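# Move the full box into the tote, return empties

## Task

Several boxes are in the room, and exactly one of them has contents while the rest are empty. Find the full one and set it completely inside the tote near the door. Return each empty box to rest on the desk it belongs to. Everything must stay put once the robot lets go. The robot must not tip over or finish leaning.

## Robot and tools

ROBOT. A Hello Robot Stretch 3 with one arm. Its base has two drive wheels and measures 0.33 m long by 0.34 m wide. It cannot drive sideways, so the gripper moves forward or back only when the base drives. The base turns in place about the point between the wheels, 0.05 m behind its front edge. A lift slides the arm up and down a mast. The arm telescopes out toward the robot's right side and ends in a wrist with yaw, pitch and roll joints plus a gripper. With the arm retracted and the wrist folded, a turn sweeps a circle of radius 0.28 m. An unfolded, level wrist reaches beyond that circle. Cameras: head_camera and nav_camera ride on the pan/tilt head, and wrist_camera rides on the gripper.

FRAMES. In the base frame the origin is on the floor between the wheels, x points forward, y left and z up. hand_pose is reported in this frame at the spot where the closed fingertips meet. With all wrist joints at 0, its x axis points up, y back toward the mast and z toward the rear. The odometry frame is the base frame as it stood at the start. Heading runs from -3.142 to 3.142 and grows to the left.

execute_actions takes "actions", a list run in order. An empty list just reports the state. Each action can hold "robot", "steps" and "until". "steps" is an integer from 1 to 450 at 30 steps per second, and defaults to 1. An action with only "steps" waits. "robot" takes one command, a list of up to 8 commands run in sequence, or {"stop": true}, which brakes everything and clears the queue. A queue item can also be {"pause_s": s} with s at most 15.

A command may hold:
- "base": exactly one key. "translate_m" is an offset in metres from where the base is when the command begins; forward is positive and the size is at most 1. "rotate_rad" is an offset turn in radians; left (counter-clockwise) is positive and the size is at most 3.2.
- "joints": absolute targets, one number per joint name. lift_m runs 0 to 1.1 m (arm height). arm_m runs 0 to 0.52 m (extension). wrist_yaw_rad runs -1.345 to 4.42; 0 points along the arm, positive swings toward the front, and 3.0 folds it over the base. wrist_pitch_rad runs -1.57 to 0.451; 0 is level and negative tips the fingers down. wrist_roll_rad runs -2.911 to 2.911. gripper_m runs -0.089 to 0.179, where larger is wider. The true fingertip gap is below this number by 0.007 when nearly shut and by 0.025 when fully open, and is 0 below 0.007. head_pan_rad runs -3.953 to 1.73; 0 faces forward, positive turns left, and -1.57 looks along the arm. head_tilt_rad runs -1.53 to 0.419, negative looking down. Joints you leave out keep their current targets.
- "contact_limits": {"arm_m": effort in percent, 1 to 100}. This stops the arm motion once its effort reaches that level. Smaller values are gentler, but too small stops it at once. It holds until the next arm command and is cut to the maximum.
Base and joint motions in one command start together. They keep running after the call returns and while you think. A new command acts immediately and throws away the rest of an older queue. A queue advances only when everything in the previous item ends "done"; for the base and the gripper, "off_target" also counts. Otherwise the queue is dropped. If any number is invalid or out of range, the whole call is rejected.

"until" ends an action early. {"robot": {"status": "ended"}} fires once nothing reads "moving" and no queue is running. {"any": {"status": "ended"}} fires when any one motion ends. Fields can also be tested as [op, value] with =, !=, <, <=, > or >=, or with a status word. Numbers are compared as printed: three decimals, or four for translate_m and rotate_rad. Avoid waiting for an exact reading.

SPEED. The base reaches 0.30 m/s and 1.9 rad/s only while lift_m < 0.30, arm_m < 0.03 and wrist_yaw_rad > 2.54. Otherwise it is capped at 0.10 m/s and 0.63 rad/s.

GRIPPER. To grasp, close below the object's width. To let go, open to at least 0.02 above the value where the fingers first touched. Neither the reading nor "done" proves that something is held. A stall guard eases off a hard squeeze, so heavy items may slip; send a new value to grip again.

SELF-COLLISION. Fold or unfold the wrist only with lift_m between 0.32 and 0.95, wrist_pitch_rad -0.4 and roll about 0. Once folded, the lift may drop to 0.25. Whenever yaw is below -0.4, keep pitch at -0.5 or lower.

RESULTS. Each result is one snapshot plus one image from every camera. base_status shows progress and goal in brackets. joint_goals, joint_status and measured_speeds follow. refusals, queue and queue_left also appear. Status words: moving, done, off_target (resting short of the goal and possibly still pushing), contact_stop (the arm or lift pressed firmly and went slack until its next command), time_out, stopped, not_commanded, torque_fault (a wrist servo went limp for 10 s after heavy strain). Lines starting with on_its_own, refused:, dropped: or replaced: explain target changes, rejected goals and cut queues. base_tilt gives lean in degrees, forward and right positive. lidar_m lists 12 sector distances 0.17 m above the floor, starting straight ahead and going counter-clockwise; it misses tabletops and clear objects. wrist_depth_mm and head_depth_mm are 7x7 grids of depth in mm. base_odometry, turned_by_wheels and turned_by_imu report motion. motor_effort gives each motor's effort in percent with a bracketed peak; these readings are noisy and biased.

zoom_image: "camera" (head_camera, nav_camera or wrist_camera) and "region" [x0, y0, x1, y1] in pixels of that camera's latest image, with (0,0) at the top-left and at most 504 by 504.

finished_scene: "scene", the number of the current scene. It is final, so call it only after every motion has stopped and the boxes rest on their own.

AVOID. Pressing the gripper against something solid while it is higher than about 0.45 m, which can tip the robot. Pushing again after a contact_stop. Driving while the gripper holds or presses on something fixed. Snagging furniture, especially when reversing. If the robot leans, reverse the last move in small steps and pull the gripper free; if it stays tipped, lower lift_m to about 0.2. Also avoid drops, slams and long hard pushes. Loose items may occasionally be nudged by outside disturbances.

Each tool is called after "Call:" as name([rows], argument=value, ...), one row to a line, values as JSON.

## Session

Call:
execute_actions(actions=[])

Scene clock: 0.00 s.
robot.base_odometry: x=+0.000 y=+0.000 heading=+0.000 (m, m, rad; robot's odometry frame)
robot.turned_by_wheels: +0.000 (rad since the last result)
robot.turned_by_imu: +0.000 (rad since the last result)
robot.base_tilt: forward=-0.9 right=-0.9 (deg)
robot.lidar_m: 1.99 2.11 0.87 0.76 0.76 0.89 1.01 0.97 1.11 0.96 0.96 1.13
robot.head_depth_mm: 1591 1612 1615 1623 1634 1633 1646 / 1814 1965 1961 1985 2001 2011 1983 / 1895 2300 2308 2290 2310 2296 2265 / 1884 2220 2197 2199 2195 2187 2172 / 1893 2147 2140 2147 2146 2130 2124 / 1874 2104 2057 2086 2063 2063 2059 / 1853 2019 2007 2013 2014 2008 2014
robot.base_status: not_commanded
robot.joint_positions: lift_m=+0.324 arm_m=+0.002 wrist_yaw_rad=+2.829 wrist_pitch_rad=-0.627 wrist_roll_rad=-0.011 gripper_m=+0.037 head_pan_rad=-0.004 head_tilt_rad=+0.009
robot.joint_goals: lift_m=+0.324 arm_m=+0.002 wrist_yaw_rad=+2.829 wrist_pitch_rad=-0.627 wrist_roll_rad=-0.011 gripper_m=+0.037 head_pan_rad=-0.004 head_tilt_rad=+0.009
robot.joint_status: lift_m=not_commanded arm_m=not_commanded wrist_yaw_rad=not_commanded wrist_pitch_rad=not_commanded wrist_roll_rad=not_commanded gripper_m=not_commanded head_pan_rad=not_commanded head_tilt_rad=not_commanded
robot.measured_speeds: translate_m=+0.000 rotate_rad=+0.000 lift_m=+0.000 arm_m=+0.000 wrist_yaw_rad=+0.000 wrist_pitch_rad=+0.000 wrist_roll_rad=+0.000 head_pan_rad=+0.000 head_tilt_rad=+0.000
robot: refusals=0 queue=idle queue_left=0
robot.motor_effort: left_wheel=+0 right_wheel=+0 lift_m=+29 arm_m=+0 wrist_yaw_rad=+0 wrist_pitch_rad=+8 wrist_roll_rad=+1 gripper_m=+0 head_pan_rad=+0 head_tilt_rad=+1 (%)
robot.hand_pose: x=+0.0383 y=+0.0371 z=+0.2924 quat_wxyz=(+0.320, +0.695, +0.113, +0.634) (m; robot's base frame)
robot.wrist_depth_mm: 628 711 815 940 - - - / - 734 801 816 797 821 814 / - 665 666 686 678 675 671 / 555 584 572 571 573 575 589 / 499 - - 507 506 503 509 / 457 - - 452 439 447 453 / - - - 401 404 404 404
pictures: head_camera (sideways: a quarter turn clockwise sets it upright), nav_camera (sideways: a quarter turn counterclockwise sets it upright), wrist_camera
Images, in order (width x height): head_camera 896x504, nav_camera 672x504, wrist_camera 644x364.

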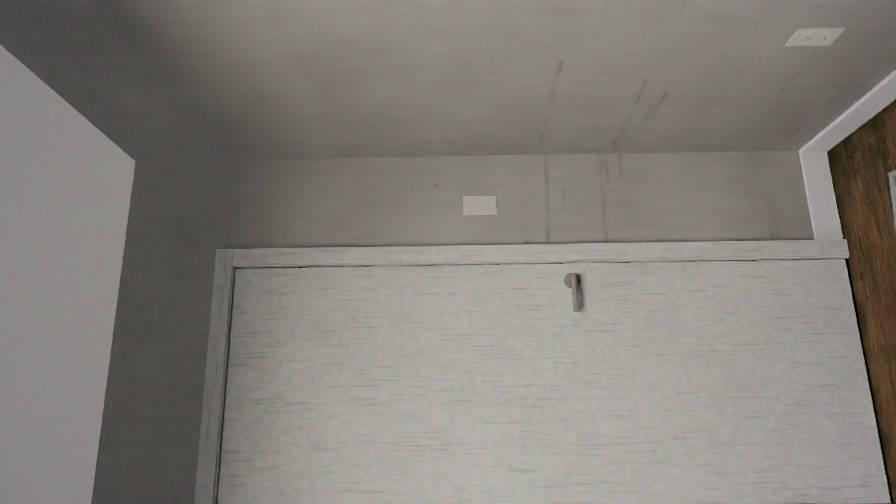

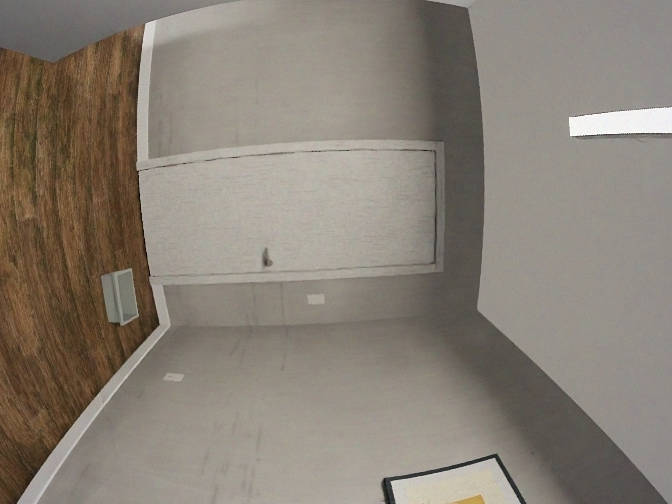

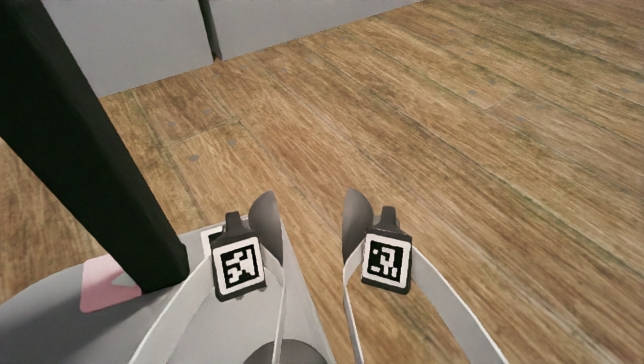

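Call:
execute_actions([
  {"robot": {"joints": {"head_pan_rad": 1.57, "head_tilt_rad": -0.35}}, "steps": 200, "until": {"robot": {"status": "ended"}}},
])

Scene clock: 7.37 s.
robot.base_odometry: x=+0.000 y=+0.000 heading=+0.000 (m, m, rad; robot's odometry frame)
robot.turned_by_wheels: +0.000 (rad since the last result)
robot.turned_by_imu: +0.001 (rad since the last result)
robot.base_tilt: forward=-0.8 right=-0.8 (deg)
robot.lidar_m: 1.99 2.11 0.87 0.76 0.76 0.89 1.01 0.97 1.11 0.96 0.97 1.13
robot.head_depth_mm: 730 780 839 909 986 1077 1202 / 707 753 811 873 942 1032 1138 / 684 730 781 839 910 991 1089 / 670 712 759 812 880 955 1044 / 648 686 729 781 840 911 997 / 630 668 709 759 814 877 948 / 612 648 688 731 785 842 914
robot.base_status: not_commanded
robot.joint_positions: lift_m=+0.324 arm_m=+0.002 wrist_yaw_rad=+2.829 wrist_pitch_rad=-0.627 wrist_roll_rad=-0.011 gripper_m=+0.037 head_pan_rad=+1.563 head_tilt_rad=-0.345
robot.joint_goals: lift_m=+0.324 arm_m=+0.002 wrist_yaw_rad=+2.829 wrist_pitch_rad=-0.627 wrist_roll_rad=-0.011 gripper_m=+0.037 head_pan_rad=+1.570 head_tilt_rad=-0.350
robot.joint_status: lift_m=not_commanded arm_m=not_commanded wrist_yaw_rad=not_commanded wrist_pitch_rad=not_commanded wrist_roll_rad=not_commanded gripper_m=not_commanded head_pan_rad=done head_tilt_rad=done
robot.measured_speeds: translate_m=+0.000 rotate_rad=+0.000 lift_m=+0.000 arm_m=+0.000 wrist_yaw_rad=+0.000 wrist_pitch_rad=+0.000 wrist_roll_rad=+0.000 head_pan_rad=+0.000 head_tilt_rad=+0.000
robot: refusals=0 queue=done queue_left=0
robot.motor_effort: left_wheel=+0(1) right_wheel=+0(0) lift_m=+30(29) arm_m=-1(0) wrist_yaw_rad=+1(0) wrist_pitch_rad=+8(8) wrist_roll_rad=+1(0) gripper_m=+0(1) head_pan_rad=+3(46) head_tilt_rad=-1(21) (%)
robot.hand_pose: x=+0.0383 y=+0.0371 z=+0.2924 quat_wxyz=(+0.320, +0.695, +0.113, +0.634) (m; robot's base frame)
robot.wrist_depth_mm: 624 690 801 925 - - - / - 743 798 801 807 816 840 / - 663 669 668 668 675 672 / 548 579 579 580 579 579 581 / 493 - - 505 506 505 502 / 464 - - 449 434 446 456 / - - - 402 405 402 405
pictures: head_camera (sideways: a quarter turn clockwise sets it upright), nav_camera (sideways: a quarter turn counterclockwise sets it upright), wrist_camera
Images, in order (width x height): head_camera 896x504, nav_camera 672x504, wrist_camera 644x364.

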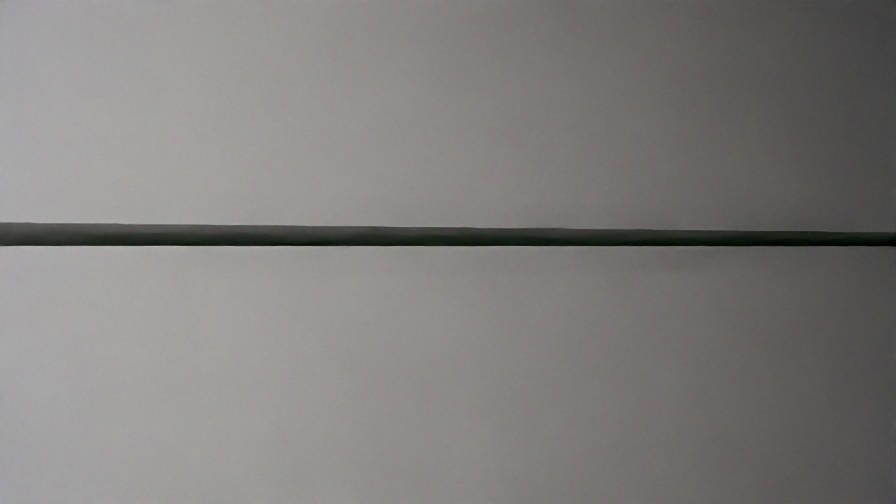

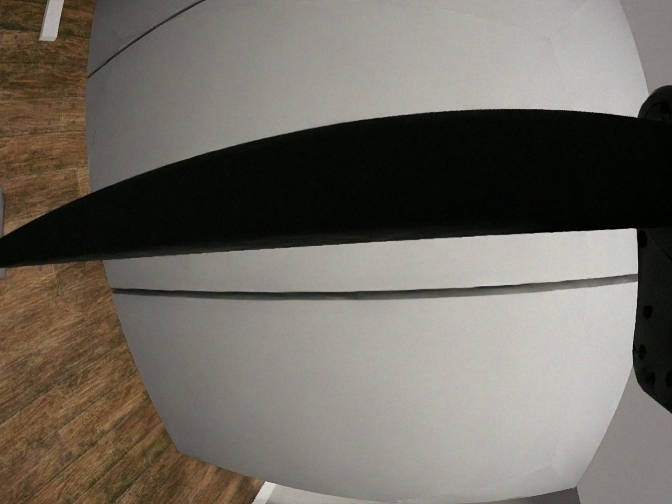

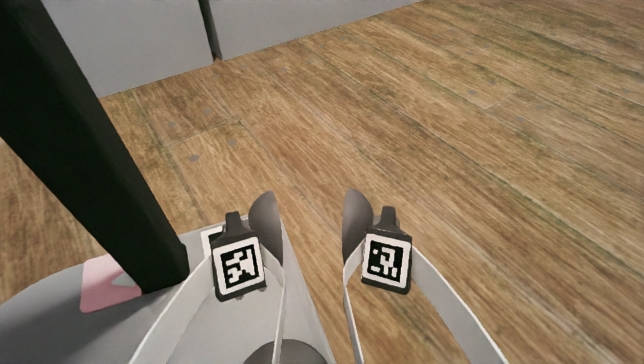

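Call:
execute_actions([
  {"robot": {"joints": {"head_pan_rad": -1.57, "head_tilt_rad": -0.35}}, "steps": 200, "until": {"robot": {"status": "ended"}}},
])

Scene clock: 11.43 s.
robot.base_odometry: x=+0.000 y=+0.000 heading=+0.000 (m, m, rad; robot's odometry frame)
robot.turned_by_wheels: +0.000 (rad since the last result)
robot.turned_by_imu: +0.001 (rad since the last result)
robot.base_tilt: forward=-0.8 right=-0.9 (deg)
robot.lidar_m: 1.99 2.12 0.87 0.76 0.76 0.89 1.01 0.97 1.11 0.97 0.96 1.13
robot.head_depth_mm: 922 987 1062 1146 1247 1361 1443 / 898 956 1027 1109 1204 1311 1398 / 870 926 994 1073 1154 1255 1354 / 846 901 959 1030 1115 1207 1312 / 825 873 930 995 1073 1163 1271 / 803 855 908 967 1038 1118 1220 / 783 826 880 936 1010 1083 1173
robot.base_status: not_commanded
robot.joint_positions: lift_m=+0.324 arm_m=+0.002 wrist_yaw_rad=+2.829 wrist_pitch_rad=-0.627 wrist_roll_rad=-0.011 gripper_m=+0.037 head_pan_rad=-1.563 head_tilt_rad=-0.346
robot.joint_goals: lift_m=+0.324 arm_m=+0.002 wrist_yaw_rad=+2.829 wrist_pitch_rad=-0.627 wrist_roll_rad=-0.011 gripper_m=+0.037 head_pan_rad=-1.570 head_tilt_rad=-0.350
robot.joint_status: lift_m=not_commanded arm_m=not_commanded wrist_yaw_rad=not_commanded wrist_pitch_rad=not_commanded wrist_roll_rad=not_commanded gripper_m=not_commanded head_pan_rad=done head_tilt_rad=done
robot.measured_speeds: translate_m=+0.000 rotate_rad=+0.000 lift_m=+0.000 arm_m=+0.000 wrist_yaw_rad=+0.000 wrist_pitch_rad=+0.000 wrist_roll_rad=+0.000 head_pan_rad=+0.000 head_tilt_rad=+0.000
robot: refusals=0 queue=done queue_left=0
robot.motor_effort: left_wheel=-1(0) right_wheel=+0(0) lift_m=+30(29) arm_m=+0(1) wrist_yaw_rad=+0(0) wrist_pitch_rad=+8(8) wrist_roll_rad=+0(1) gripper_m=-1(0) head_pan_rad=-4(46) head_tilt_rad=+0(2) (%)
robot.hand_pose: x=+0.0383 y=+0.0371 z=+0.2924 quat_wxyz=(+0.320, +0.695, +0.113, +0.634) (m; robot's base frame)
robot.wrist_depth_mm: 630 695 832 926 - - - / - 751 805 789 795 810 791 / - 666 671 670 676 684 672 / 555 585 572 575 581 581 582 / 499 - - 497 513 503 501 / 468 - - 446 439 450 454 / - - - 406 406 402 406
pictures: head_camera (sideways: a quarter turn clockwise sets it upright), nav_camera (sideways: a quarter turn counterclockwise sets it upright), wrist_camera
Images, in order (width x height): head_camera 896x504, nav_camera 672x504, wrist_camera 644x364.

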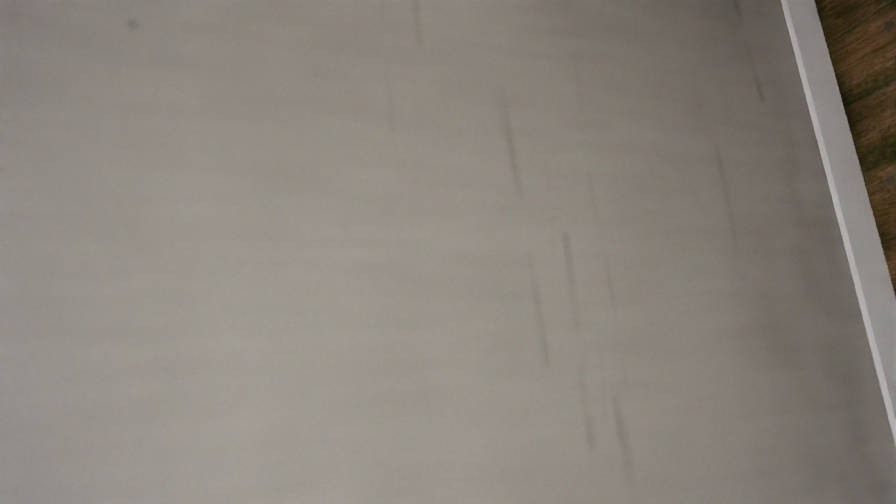

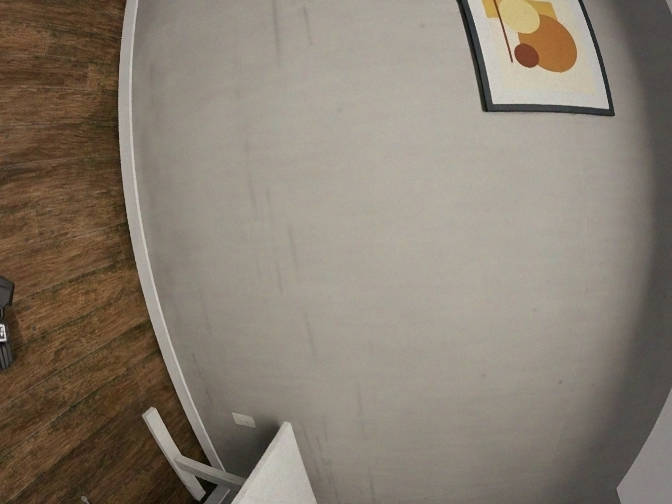

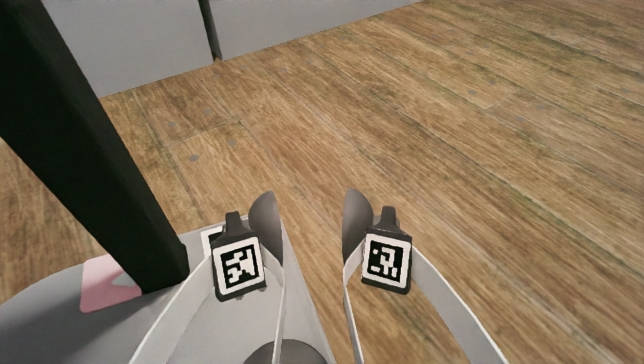

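Call:
execute_actions([
  {"robot": {"joints": {"head_pan_rad": -3.0, "head_tilt_rad": -0.35}}, "steps": 200, "until": {"robot": {"status": "ended"}}},
])

Scene clock: 17.10 s.
robot.base_odometry: x=+0.000 y=+0.000 heading=+0.000 (m, m, rad; robot's odometry frame)
robot.turned_by_wheels: +0.000 (rad since the last result)
robot.turned_by_imu: +0.001 (rad since the last result)
robot.base_tilt: forward=-0.8 right=-0.9 (deg)
robot.lidar_m: 2.00 2.12 0.87 0.76 0.76 0.89 1.01 0.97 1.10 0.96 0.96 1.13
robot.head_depth_mm: 1473 1558 1644 1640 1117 1728 1456 / 1461 1555 1668 1730 1114 1667 1463 / 1431 1530 1637 1694 1092 1790 1477 / 1412 1512 1603 1679 1114 1671 1419 / 1406 1492 1604 1660 1120 1666 1428 / 1377 1469 1564 1635 1112 1668 1419 / 1352 1446 1543 1618 1118 1723 1466
robot.base_status: not_commanded
robot.joint_positions: lift_m=+0.324 arm_m=+0.002 wrist_yaw_rad=+2.829 wrist_pitch_rad=-0.627 wrist_roll_rad=-0.011 gripper_m=+0.037 head_pan_rad=-2.993 head_tilt_rad=-0.346
robot.joint_goals: lift_m=+0.324 arm_m=+0.002 wrist_yaw_rad=+2.829 wrist_pitch_rad=-0.627 wrist_roll_rad=-0.011 gripper_m=+0.037 head_pan_rad=-3.000 head_tilt_rad=-0.350
robot.joint_status: lift_m=not_commanded arm_m=not_commanded wrist_yaw_rad=not_commanded wrist_pitch_rad=not_commanded wrist_roll_rad=not_commanded gripper_m=not_commanded head_pan_rad=done head_tilt_rad=done
robot.measured_speeds: translate_m=+0.000 rotate_rad=+0.000 lift_m=+0.000 arm_m=+0.000 wrist_yaw_rad=+0.000 wrist_pitch_rad=+0.000 wrist_roll_rad=+0.000 head_pan_rad=+0.000 head_tilt_rad=+0.000
robot: refusals=0 queue=done queue_left=0
robot.motor_effort: left_wheel=+0(1) right_wheel=+0(0) lift_m=+30(30) arm_m=+0(0) wrist_yaw_rad=+0(0) wrist_pitch_rad=+8(8) wrist_roll_rad=+0(1) gripper_m=+0(0) head_pan_rad=-3(49) head_tilt_rad=-2(3) (%)
robot.hand_pose: x=+0.0383 y=+0.0371 z=+0.2924 quat_wxyz=(+0.320, +0.695, +0.113, +0.634) (m; robot's base frame)
robot.wrist_depth_mm: 639 696 807 929 - - - / - 742 801 809 805 794 814 / - 660 672 663 667 665 669 / 550 575 568 581 574 575 580 / 500 - - 502 509 508 502 / 460 - - 442 442 452 451 / - - - 404 401 405 409
pictures: head_camera (sideways: a quarter turn clockwise sets it upright), nav_camera (sideways: a quarter turn counterclockwise sets it upright), wrist_camera
Images, in order (width x height): head_camera 896x504, nav_camera 672x504, wrist_camera 644x364.

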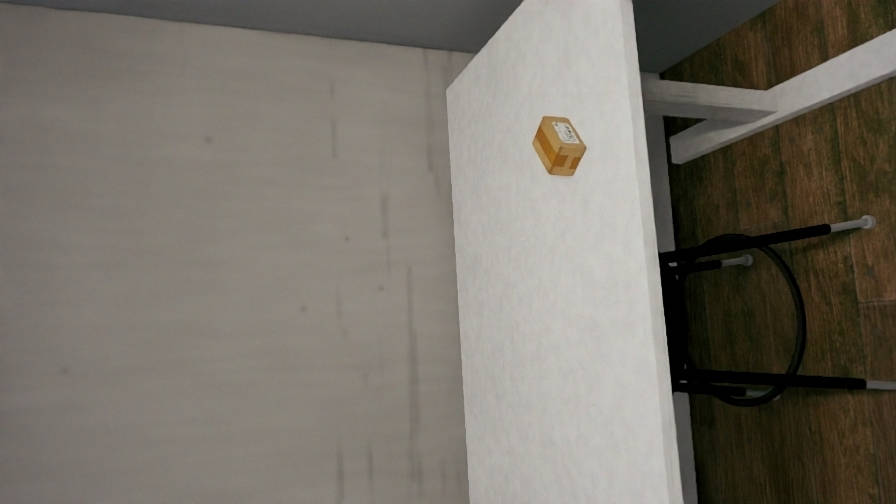

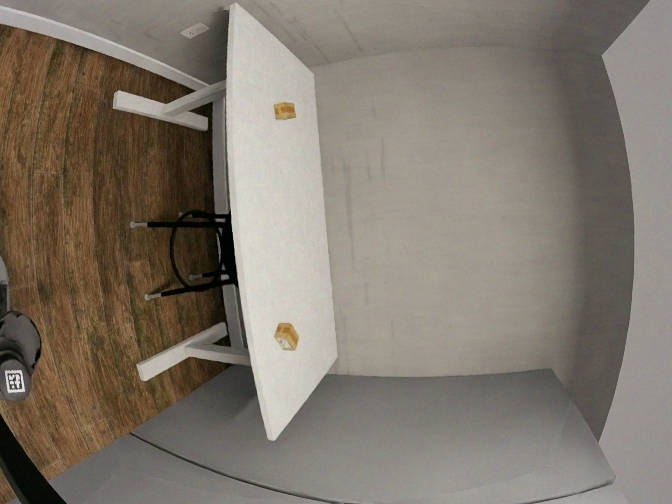

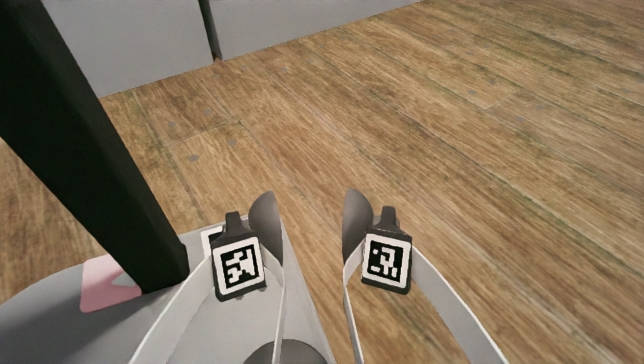

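Call:
execute_actions([
  {"robot": [{"base": {"translate_m": -0.45}, "joints": {"head_pan_rad": -1.57, "head_tilt_rad": -0.7}}, {"base": {"rotate_rad": -1.286}}, {"joints": {"lift_m": 0.76, "wrist_pitch_rad": -0.4}}, {"joints": {"wrist_yaw_rad": 0.0, "gripper_m": 0.179}}, {"joints": {"wrist_pitch_rad": 0.0}}], "steps": 450, "until": {"robot": {"status": "ended"}}},
])

Scene clock: 96.43 s.
robot.base_odometry: x=-0.450 y=+0.000 heading=-1.286 (m, m, rad; robot's odometry frame)
robot.turned_by_wheels: -1.286 (rad since the last result)
robot.turned_by_imu: -1.302 (rad since the last result)
robot.base_tilt: forward=-0.9 right=-0.9 (deg)
robot.lidar_m: 1.07 1.13 1.57 2.55 0.90 0.67 0.65 0.68 0.81 0.57 0.58 1.07
robot.head_depth_mm: 1008 1134 1186 897 720 1253 - / 1001 1129 1187 897 705 1293 - / 1007 1133 1180 894 723 1292 1251 / 1009 1122 1180 897 722 1060 - / 1003 1134 1173 895 721 633 1145 / 1004 1127 1180 895 721 1029 1157 / 1004 1129 1168 889 720 647 1182
robot.base_status: done (rotate_rad -1.2858 of -1.2860)
robot.joint_positions: lift_m=+0.759 arm_m=+0.002 wrist_yaw_rad=+0.492 wrist_pitch_rad=-0.421 wrist_roll_rad=-0.011 gripper_m=+0.176 head_pan_rad=-1.577 head_tilt_rad=-0.691
robot.joint_goals: lift_m=+0.760 arm_m=+0.002 wrist_yaw_rad=+0.000 wrist_pitch_rad=-0.400 wrist_roll_rad=-0.011 gripper_m=+0.179 head_pan_rad=-1.570 head_tilt_rad=-0.700
robot.joint_status: lift_m=done arm_m=not_commanded wrist_yaw_rad=moving wrist_pitch_rad=done wrist_roll_rad=not_commanded gripper_m=moving head_pan_rad=done head_tilt_rad=done
robot.measured_speeds: translate_m=+0.000 rotate_rad=+0.000 lift_m=+0.000 arm_m=+0.000 wrist_yaw_rad=-1.759 wrist_pitch_rad=+0.000 wrist_roll_rad=+0.000 head_pan_rad=+0.000 head_tilt_rad=+0.000
robot: refusals=0 queue=running queue_left=1
robot.motor_effort: left_wheel=+3(6) right_wheel=-3(4) lift_m=+45(46) arm_m=+0(1) wrist_yaw_rad=-2(1) wrist_pitch_rad=+12(13) wrist_roll_rad=+1(0) gripper_m=+48(84) head_pan_rad=+4(50) head_tilt_rad=-3(23) (%)
robot.hand_pose: x=+0.0844 y=-0.3444 z=+0.7712 quat_wxyz=(+0.710, +0.312, -0.631, +0.027) (m; robot's base frame)
robot.wrist_depth_mm: 812 719 832 815 806 733 704 / 508 508 499 502 500 499 494 / 364 363 365 360 361 363 357 / 853 296 284 282 282 281 281 / 931 - 251 232 233 236 231 / - - - - 203 191 201 / 885 904 891 892 882 185 171
pictures: head_camera (sideways: a quarter turn clockwise sets it upright), nav_camera (sideways: a quarter turn counterclockwise sets it upright), wrist_camera
Images, in order (width x height): head_camera 896x504, nav_camera 672x504, wrist_camera 644x364.

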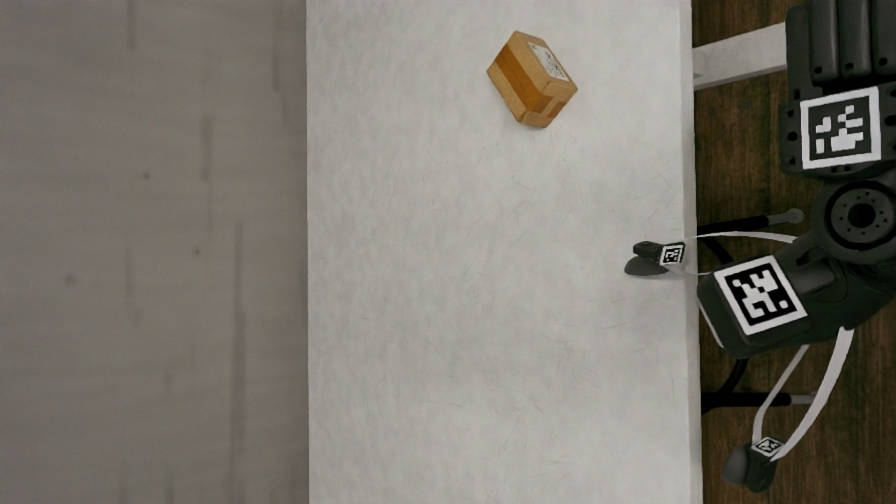

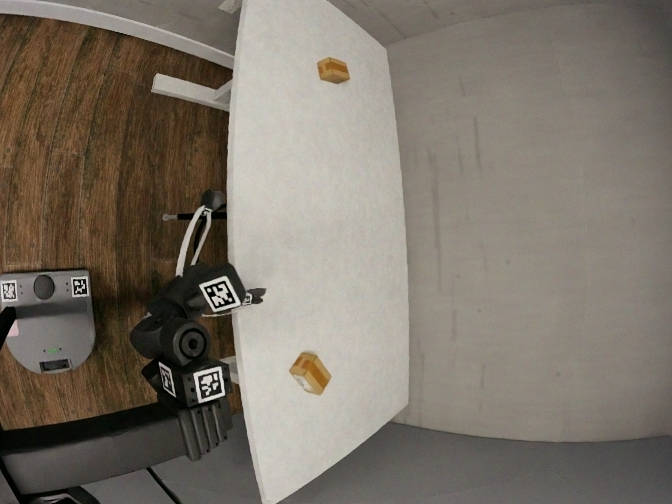

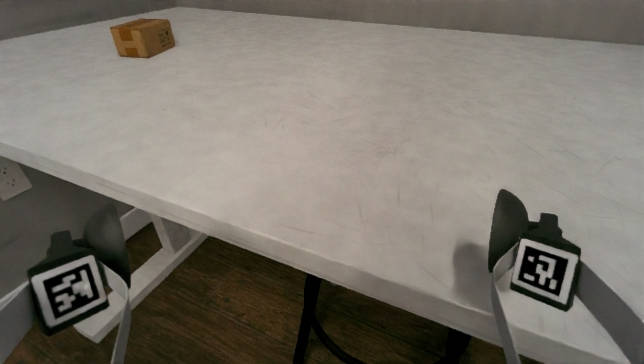

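Call:
execute_actions([
  {"steps": 200, "until": {"robot": {"status": "ended"}}},
])

Scene clock: 101.03 s.
robot.base_odometry: x=-0.450 y=+0.000 heading=-1.286 (m, m, rad; robot's odometry frame)
robot.turned_by_wheels: +0.000 (rad since the last result)
robot.turned_by_imu: +0.001 (rad since the last result)
robot.base_tilt: forward=-0.8 right=-0.9 (deg)
robot.lidar_m: 1.07 1.12 1.57 2.54 0.90 0.67 0.65 0.68 0.81 0.56 0.58 1.07
robot.head_depth_mm: 1007 1136 1185 902 720 1258 - / 1008 1133 1187 899 703 1292 - / 1005 1135 1176 898 723 649 - / 1006 1137 1174 897 720 - 1163 / 1004 1126 1173 893 721 1291 1186 / 1002 1135 1173 891 719 1046 1177 / 999 1129 1169 890 720 1279 1189
robot.base_status: done (rotate_rad -1.2858 of -1.2860)
robot.joint_positions: lift_m=+0.759 arm_m=+0.002 wrist_yaw_rad=+0.002 wrist_pitch_rad=-0.024 wrist_roll_rad=-0.011 gripper_m=+0.179 head_pan_rad=-1.577 head_tilt_rad=-0.691
robot.joint_goals: lift_m=+0.760 arm_m=+0.002 wrist_yaw_rad=+0.000 wrist_pitch_rad=+0.000 wrist_roll_rad=-0.011 gripper_m=+0.179 head_pan_rad=-1.570 head_tilt_rad=-0.700
robot.joint_status: lift_m=done arm_m=not_commanded wrist_yaw_rad=done wrist_pitch_rad=done wrist_roll_rad=not_commanded gripper_m=done head_pan_rad=done head_tilt_rad=done
robot.measured_speeds: translate_m=+0.000 rotate_rad=+0.000 lift_m=+0.000 arm_m=+0.000 wrist_yaw_rad=+0.000 wrist_pitch_rad=+0.000 wrist_roll_rad=+0.000 head_pan_rad=+0.000 head_tilt_rad=+0.000
robot: refusals=0 queue=done queue_left=0
robot.motor_effort: left_wheel=+2(2) right_wheel=-3(2) lift_m=+44(44) arm_m=+0(1) wrist_yaw_rad=-1(1) wrist_pitch_rad=+14(14) wrist_roll_rad=+0(0) gripper_m=+0(34) head_pan_rad=+2(3) head_tilt_rad=-3(4) (%)
robot.hand_pose: x=-0.0210 y=-0.4024 z=+0.8675 quat_wxyz=(+0.711, +0.010, -0.703, -0.008) (m; robot's base frame)
robot.wrist_depth_mm: 855 840 864 853 858 889 729 / 876 863 874 904 905 902 731 / 904 906 909 917 929 906 735 / 919 944 935 910 880 872 730 / 611 563 543 541 526 521 517 / - 393 390 384 379 308 395 / 295 306 303 298 297 296 291
pictures: head_camera (sideways: a quarter turn clockwise sets it upright), nav_camera (sideways: a quarter turn counterclockwise sets it upright), wrist_camera
Images, in order (width x height): head_camera 896x504, nav_camera 672x504, wrist_camera 644x364.

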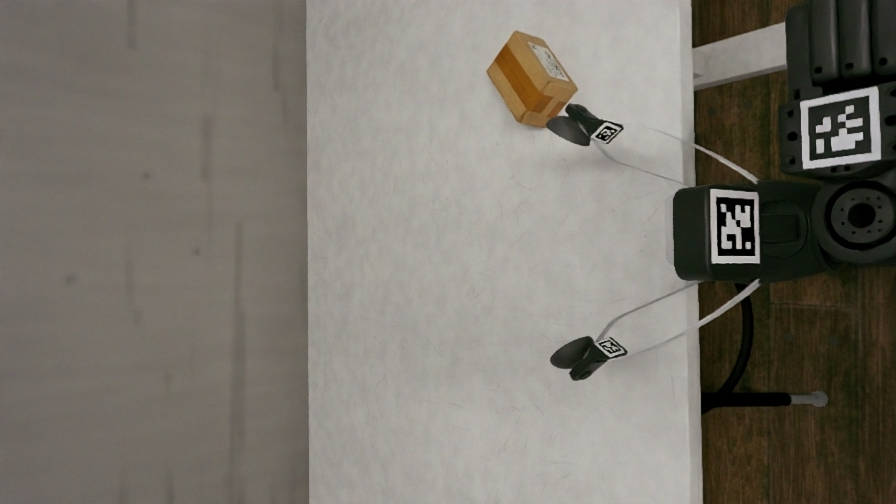

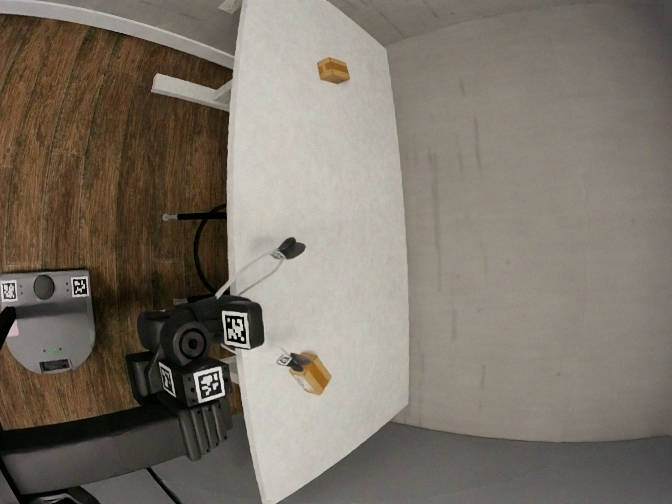

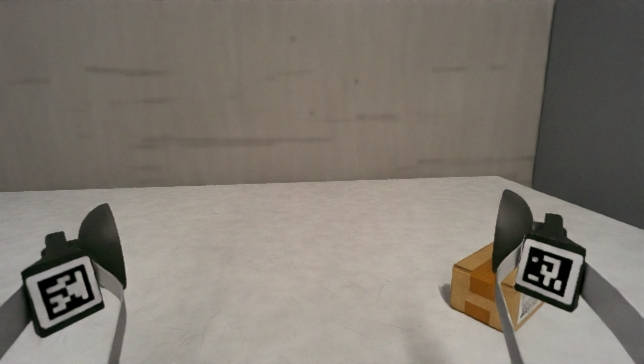

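Call:
execute_actions(actions=[])

Scene clock: 123.93 s.
robot.base_odometry: x=-0.450 y=+0.000 heading=-1.286 (m, m, rad; robot's odometry frame)
robot.turned_by_wheels: +0.000 (rad since the last result)
robot.turned_by_imu: +0.000 (rad since the last result)
robot.base_tilt: forward=-0.8 right=-0.9 (deg)
robot.lidar_m: 1.07 1.12 1.57 2.53 0.90 0.67 0.65 0.68 0.81 0.56 0.58 1.07
robot.head_depth_mm: 1006 1135 1189 900 721 1259 - / 1001 1124 1180 898 706 1293 - / 1006 1136 1176 896 722 651 - / 1008 1137 1180 894 722 - 1163 / 1004 1134 1177 893 721 1289 1184 / 1002 1128 1168 894 718 1050 1177 / 1001 1124 1170 894 719 1287 1179
robot.base_status: done (rotate_rad -1.2858 of -1.2860)
robot.joint_positions: lift_m=+0.759 arm_m=+0.002 wrist_yaw_rad=+0.002 wrist_pitch_rad=-0.024 wrist_roll_rad=-0.011 gripper_m=+0.179 head_pan_rad=-1.577 head_tilt_rad=-0.691
robot.joint_goals: lift_m=+0.760 arm_m=+0.002 wrist_yaw_rad=+0.000 wrist_pitch_rad=+0.000 wrist_roll_rad=-0.011 gripper_m=+0.179 head_pan_rad=-1.570 head_tilt_rad=-0.700
robot.joint_status: lift_m=done arm_m=not_commanded wrist_yaw_rad=done wrist_pitch_rad=done wrist_roll_rad=not_commanded gripper_m=done head_pan_rad=done head_tilt_rad=done
robot.measured_speeds: translate_m=+0.000 rotate_rad=+0.000 lift_m=+0.000 arm_m=+0.000 wrist_yaw_rad=+0.000 wrist_pitch_rad=+0.000 wrist_roll_rad=+0.000 head_pan_rad=+0.000 head_tilt_rad=+0.000
robot: refusals=0 queue=done queue_left=0
robot.motor_effort: left_wheel=+3(2) right_wheel=-2(3) lift_m=+44(44) arm_m=-1(0) wrist_yaw_rad=-2(1) wrist_pitch_rad=+14(14) wrist_roll_rad=+0(0) gripper_m=+0(1) head_pan_rad=+3(2) head_tilt_rad=-2(3) (%)
robot.hand_pose: x=-0.0210 y=-0.4024 z=+0.8675 quat_wxyz=(+0.711, +0.010, -0.703, -0.008) (m; robot's base frame)
robot.wrist_depth_mm: 831 841 864 848 870 890 725 / 858 869 901 892 908 899 733 / 893 922 909 915 915 917 740 / 926 931 929 897 868 912 732 / 616 553 557 546 526 519 518 / - 398 389 383 380 308 394 / 297 305 303 299 298 293 293
pictures: head_camera (sideways: a quarter turn clockwise sets it upright), nav_camera (sideways: a quarter turn counterclockwise sets it upright), wrist_camera
Images, in order (width x height): head_camera 896x504, nav_camera 672x504, wrist_camera 644x364.

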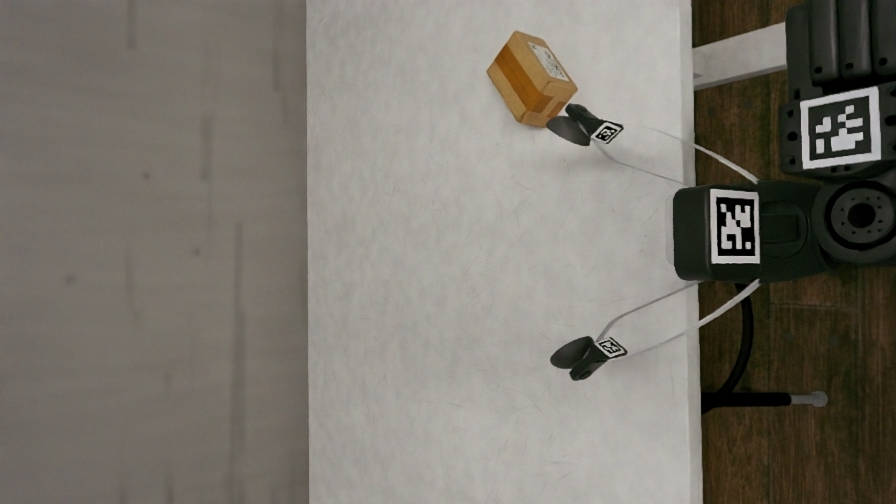

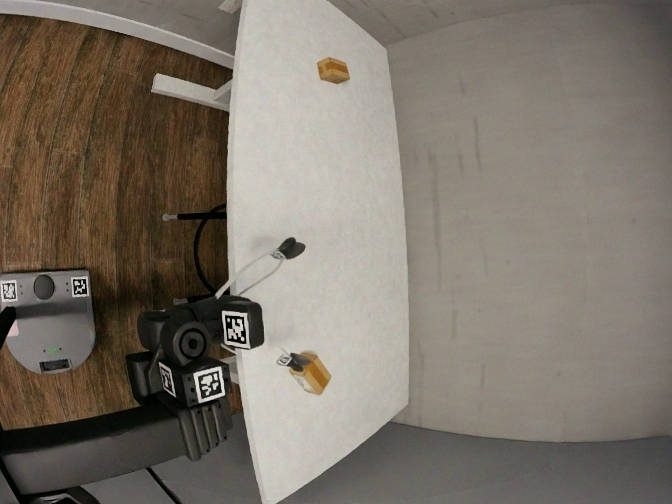

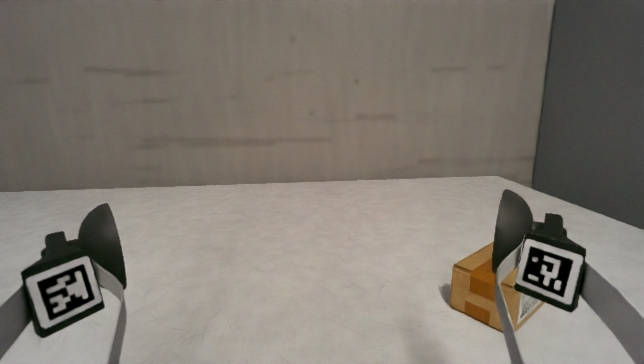

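Call:
zoom_image(camera="head_camera", region=[420, 0, 720, 200])

Region (420, 0, 720, 200) of head_camera's 896x504 image, scaled by 1.680, with more detail than that image has.

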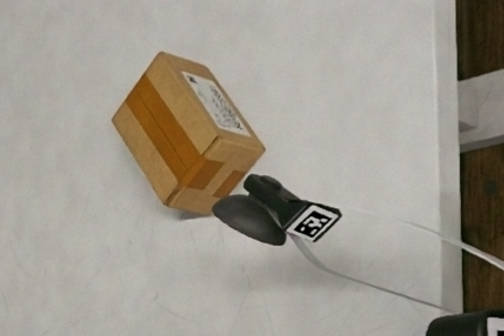

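Call:
zoom_image(camera="head_camera", region=[470, 15, 600, 145])

Region (470, 15, 600, 145) of head_camera's 896x504 image, scaled by 3.877, with more detail than that image has.

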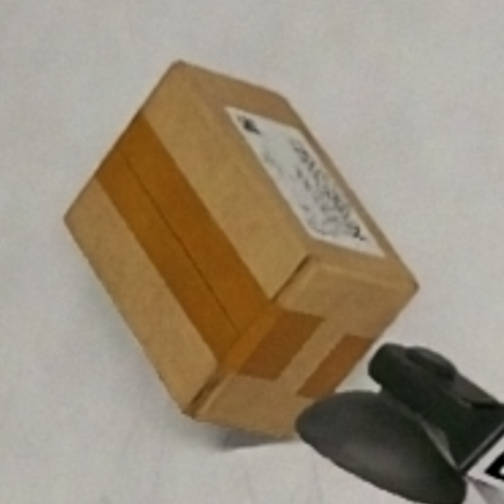

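Call:
execute_actions([
  {"robot": [{"base": {"translate_m": 0.267}, "joints": {"lift_m": 0.747, "wrist_yaw_rad": -0.38, "arm_m": 0.337, "head_pan_rad": -1.75, "head_tilt_rad": -0.62}}, {"base": {"rotate_rad": -0.55}}], "steps": 450, "until": {"robot": {"status": "ended"}}},
])

Scene clock: 219.73 s.
robot.base_odometry: x=-0.375 y=-0.256 heading=-1.836 (m, m, rad; robot's odometry frame)
robot.turned_by_wheels: -0.550 (rad since the last result)
robot.turned_by_imu: -0.556 (rad since the last result)
robot.base_tilt: forward=-0.9 right=-0.8 (deg)
robot.lidar_m: 0.84 0.81 0.84 1.15 2.56 1.31 0.95 0.92 0.96 0.65 0.54 0.89
robot.head_depth_mm: 884 959 1045 1123 1266 1366 1257 / 962 1052 1163 980 1428 1476 - / 1062 1167 1277 980 846 - 1209 / 1179 1311 1385 1061 745 1428 1222 / 1245 1377 1342 1064 724 1340 1216 / 1161 1271 1329 976 765 663 1192 / 1082 1174 1251 974 765 630 1161
robot.base_status: done (rotate_rad -0.5499 of -0.5500)
robot.joint_positions: lift_m=+0.748 arm_m=+0.337 wrist_yaw_rad=-0.380 wrist_pitch_rad=-0.023 wrist_roll_rad=-0.011 gripper_m=+0.179 head_pan_rad=-1.743 head_tilt_rad=-0.625
robot.joint_goals: lift_m=+0.747 arm_m=+0.337 wrist_yaw_rad=-0.380 wrist_pitch_rad=+0.000 wrist_roll_rad=-0.011 gripper_m=+0.179 head_pan_rad=-1.750 head_tilt_rad=-0.620
robot.joint_status: lift_m=done arm_m=done wrist_yaw_rad=done wrist_pitch_rad=done wrist_roll_rad=not_commanded gripper_m=done head_pan_rad=done head_tilt_rad=done
robot.measured_speeds: translate_m=+0.000 rotate_rad=+0.000 lift_m=+0.000 arm_m=+0.000 wrist_yaw_rad=+0.000 wrist_pitch_rad=+0.000 wrist_roll_rad=+0.000 head_pan_rad=+0.000 head_tilt_rad=+0.000
robot: refusals=0 queue=done queue_left=0
robot.motor_effort: left_wheel=+2(5) right_wheel=-2(5) lift_m=+10(44) arm_m=+2(5) wrist_yaw_rad=+2(2) wrist_pitch_rad=+13(14) wrist_roll_rad=+0(1) gripper_m=+0(0) head_pan_rad=-4(19) head_tilt_rad=+2(9) (%)
robot.hand_pose: x=-0.1162 y=-0.7191 z=+0.8566 quat_wxyz=(+0.697, -0.124, -0.692, -0.142) (m; robot's base frame)
robot.wrist_depth_mm: 566 669 765 652 555 486 427 / 573 679 806 674 566 493 436 / 575 698 833 706 592 510 445 / 587 694 826 733 601 524 459 / 573 527 511 511 503 550 464 / - 371 370 362 359 337 452 / 279 288 286 212 278 277 276
pictures: head_camera (sideways: a quarter turn clockwise sets it upright), nav_camera (sideways: a quarter turn counterclockwise sets it upright), wrist_camera
Images, in order (width x height): head_camera 896x504, nav_camera 672x504, wrist_camera 644x364.

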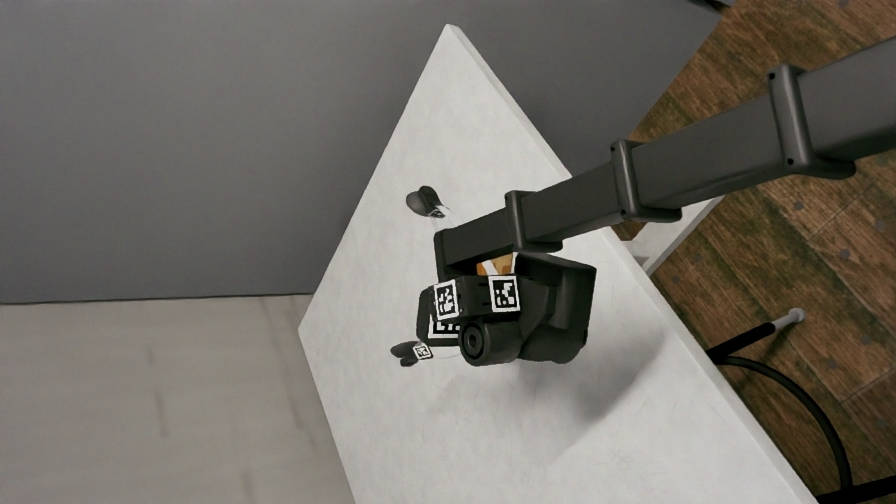

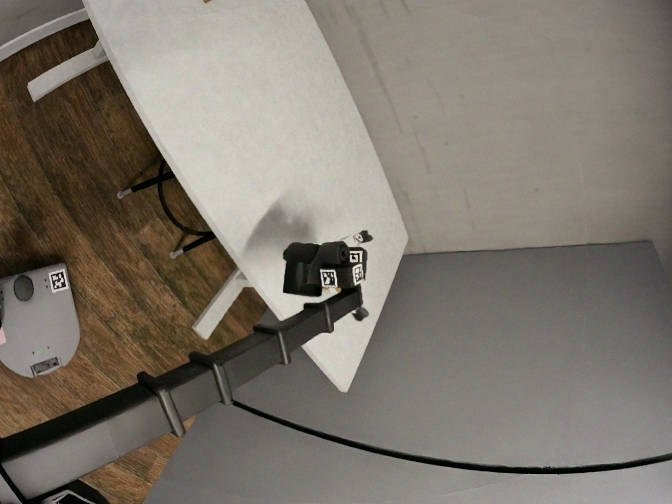

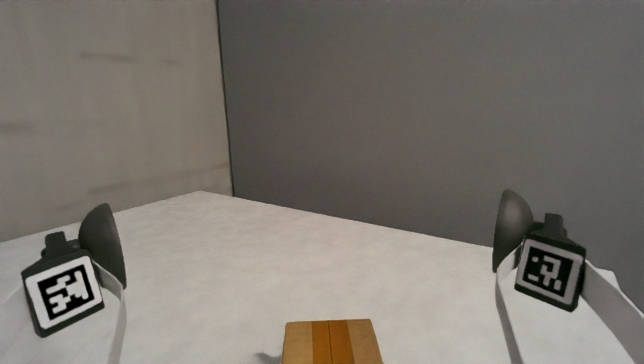

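Call:
execute_actions([
  {"robot": [{"joints": {"lift_m": 0.667}}, {"joints": {"gripper_m": 0.02}}, {"joints": {"lift_m": 0.727}}, {"pause_s": 0.5}], "steps": 450, "until": {"robot": {"status": "ended"}}},
])

Scene clock: 229.13 s.
robot.base_odometry: x=-0.375 y=-0.256 heading=-1.836 (m, m, rad; robot's odometry frame)
robot.turned_by_wheels: +0.000 (rad since the last result)
robot.turned_by_imu: +0.001 (rad since the last result)
robot.base_tilt: forward=-0.8 right=-0.9 (deg)
robot.lidar_m: 0.84 0.81 0.84 1.14 2.55 1.30 0.95 0.92 0.96 0.65 0.53 0.89
robot.head_depth_mm: 887 961 1045 1122 1277 1374 1221 / 964 1049 1161 980 1425 1477 - / 1061 1167 1276 985 847 - 1223 / 1170 1307 1384 1041 746 1441 1223 / 1250 1379 1348 1061 720 1330 1223 / 1152 1271 1324 979 766 664 1194 / 1079 1170 1253 976 766 630 1171
robot.base_status: done (rotate_rad -0.5499 of -0.5500)
robot.joint_positions: lift_m=+0.726 arm_m=+0.337 wrist_yaw_rad=-0.382 wrist_pitch_rad=-0.051 wrist_roll_rad=-0.011 gripper_m=+0.021 head_pan_rad=-1.743 head_tilt_rad=-0.625
robot.joint_goals: lift_m=+0.727 arm_m=+0.337 wrist_yaw_rad=-0.380 wrist_pitch_rad=+0.000 wrist_roll_rad=-0.011 gripper_m=+0.020 head_pan_rad=-1.750 head_tilt_rad=-0.620
robot.joint_status: lift_m=done arm_m=done wrist_yaw_rad=done wrist_pitch_rad=done wrist_roll_rad=not_commanded gripper_m=done head_pan_rad=done head_tilt_rad=done
robot.measured_speeds: translate_m=+0.000 rotate_rad=+0.000 lift_m=+0.000 arm_m=+0.000 wrist_yaw_rad=+0.000 wrist_pitch_rad=+0.000 wrist_roll_rad=+0.000 head_pan_rad=+0.000 head_tilt_rad=+0.000
robot: refusals=0 queue=done queue_left=0
robot.motor_effort: left_wheel=+2(2) right_wheel=-2(2) lift_m=+46(48) arm_m=+2(2) wrist_yaw_rad=+2(2) wrist_pitch_rad=+29(31) wrist_roll_rad=+0(1) gripper_m=-13(88) head_pan_rad=-4(4) head_tilt_rad=+3(2) (%)
robot.hand_pose: x=-0.1163 y=-0.7181 z=+0.8276 quat_wxyz=(+0.695, -0.115, -0.694, -0.153) (m; robot's base frame)
robot.wrist_depth_mm: 566 676 767 640 550 479 419 / 566 687 794 671 567 492 435 / 581 690 806 701 589 509 443 / 576 662 671 684 602 518 455 / 436 425 455 410 426 402 446 / 312 308 128 126 276 298 294 / 244 242 221 125 226 234 234
pictures: head_camera (sideways: a quarter turn clockwise sets it upright), nav_camera (sideways: a quarter turn counterclockwise sets it upright), wrist_camera
Images, in order (width x height): head_camera 896x504, nav_camera 672x504, wrist_camera 644x364.

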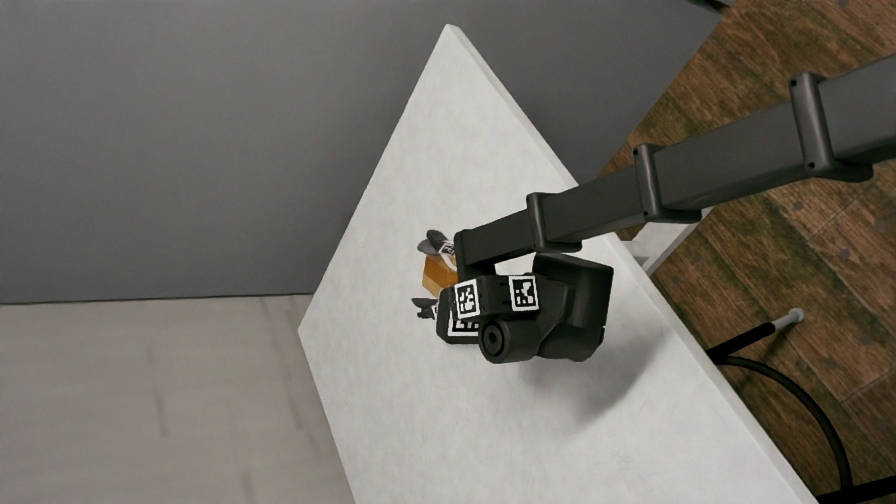

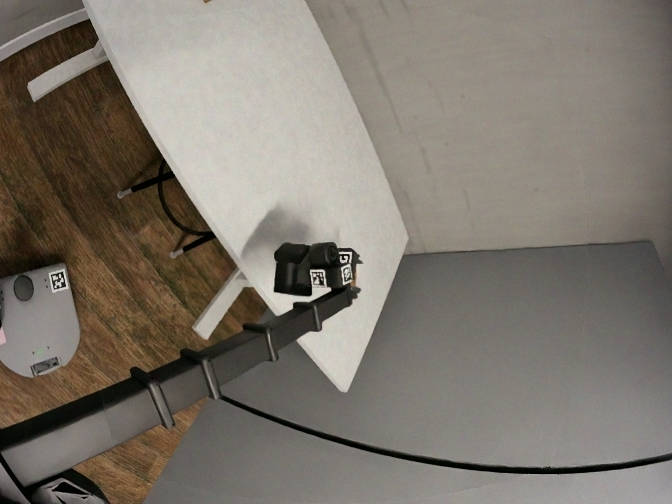

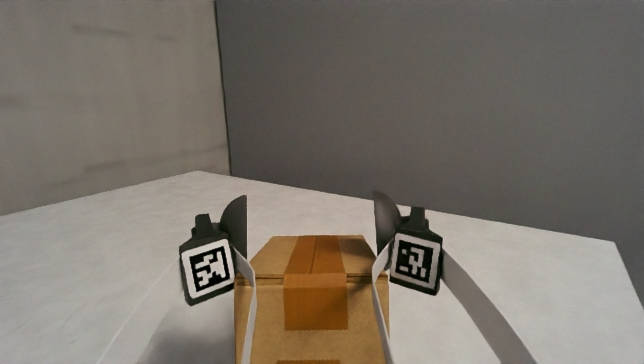

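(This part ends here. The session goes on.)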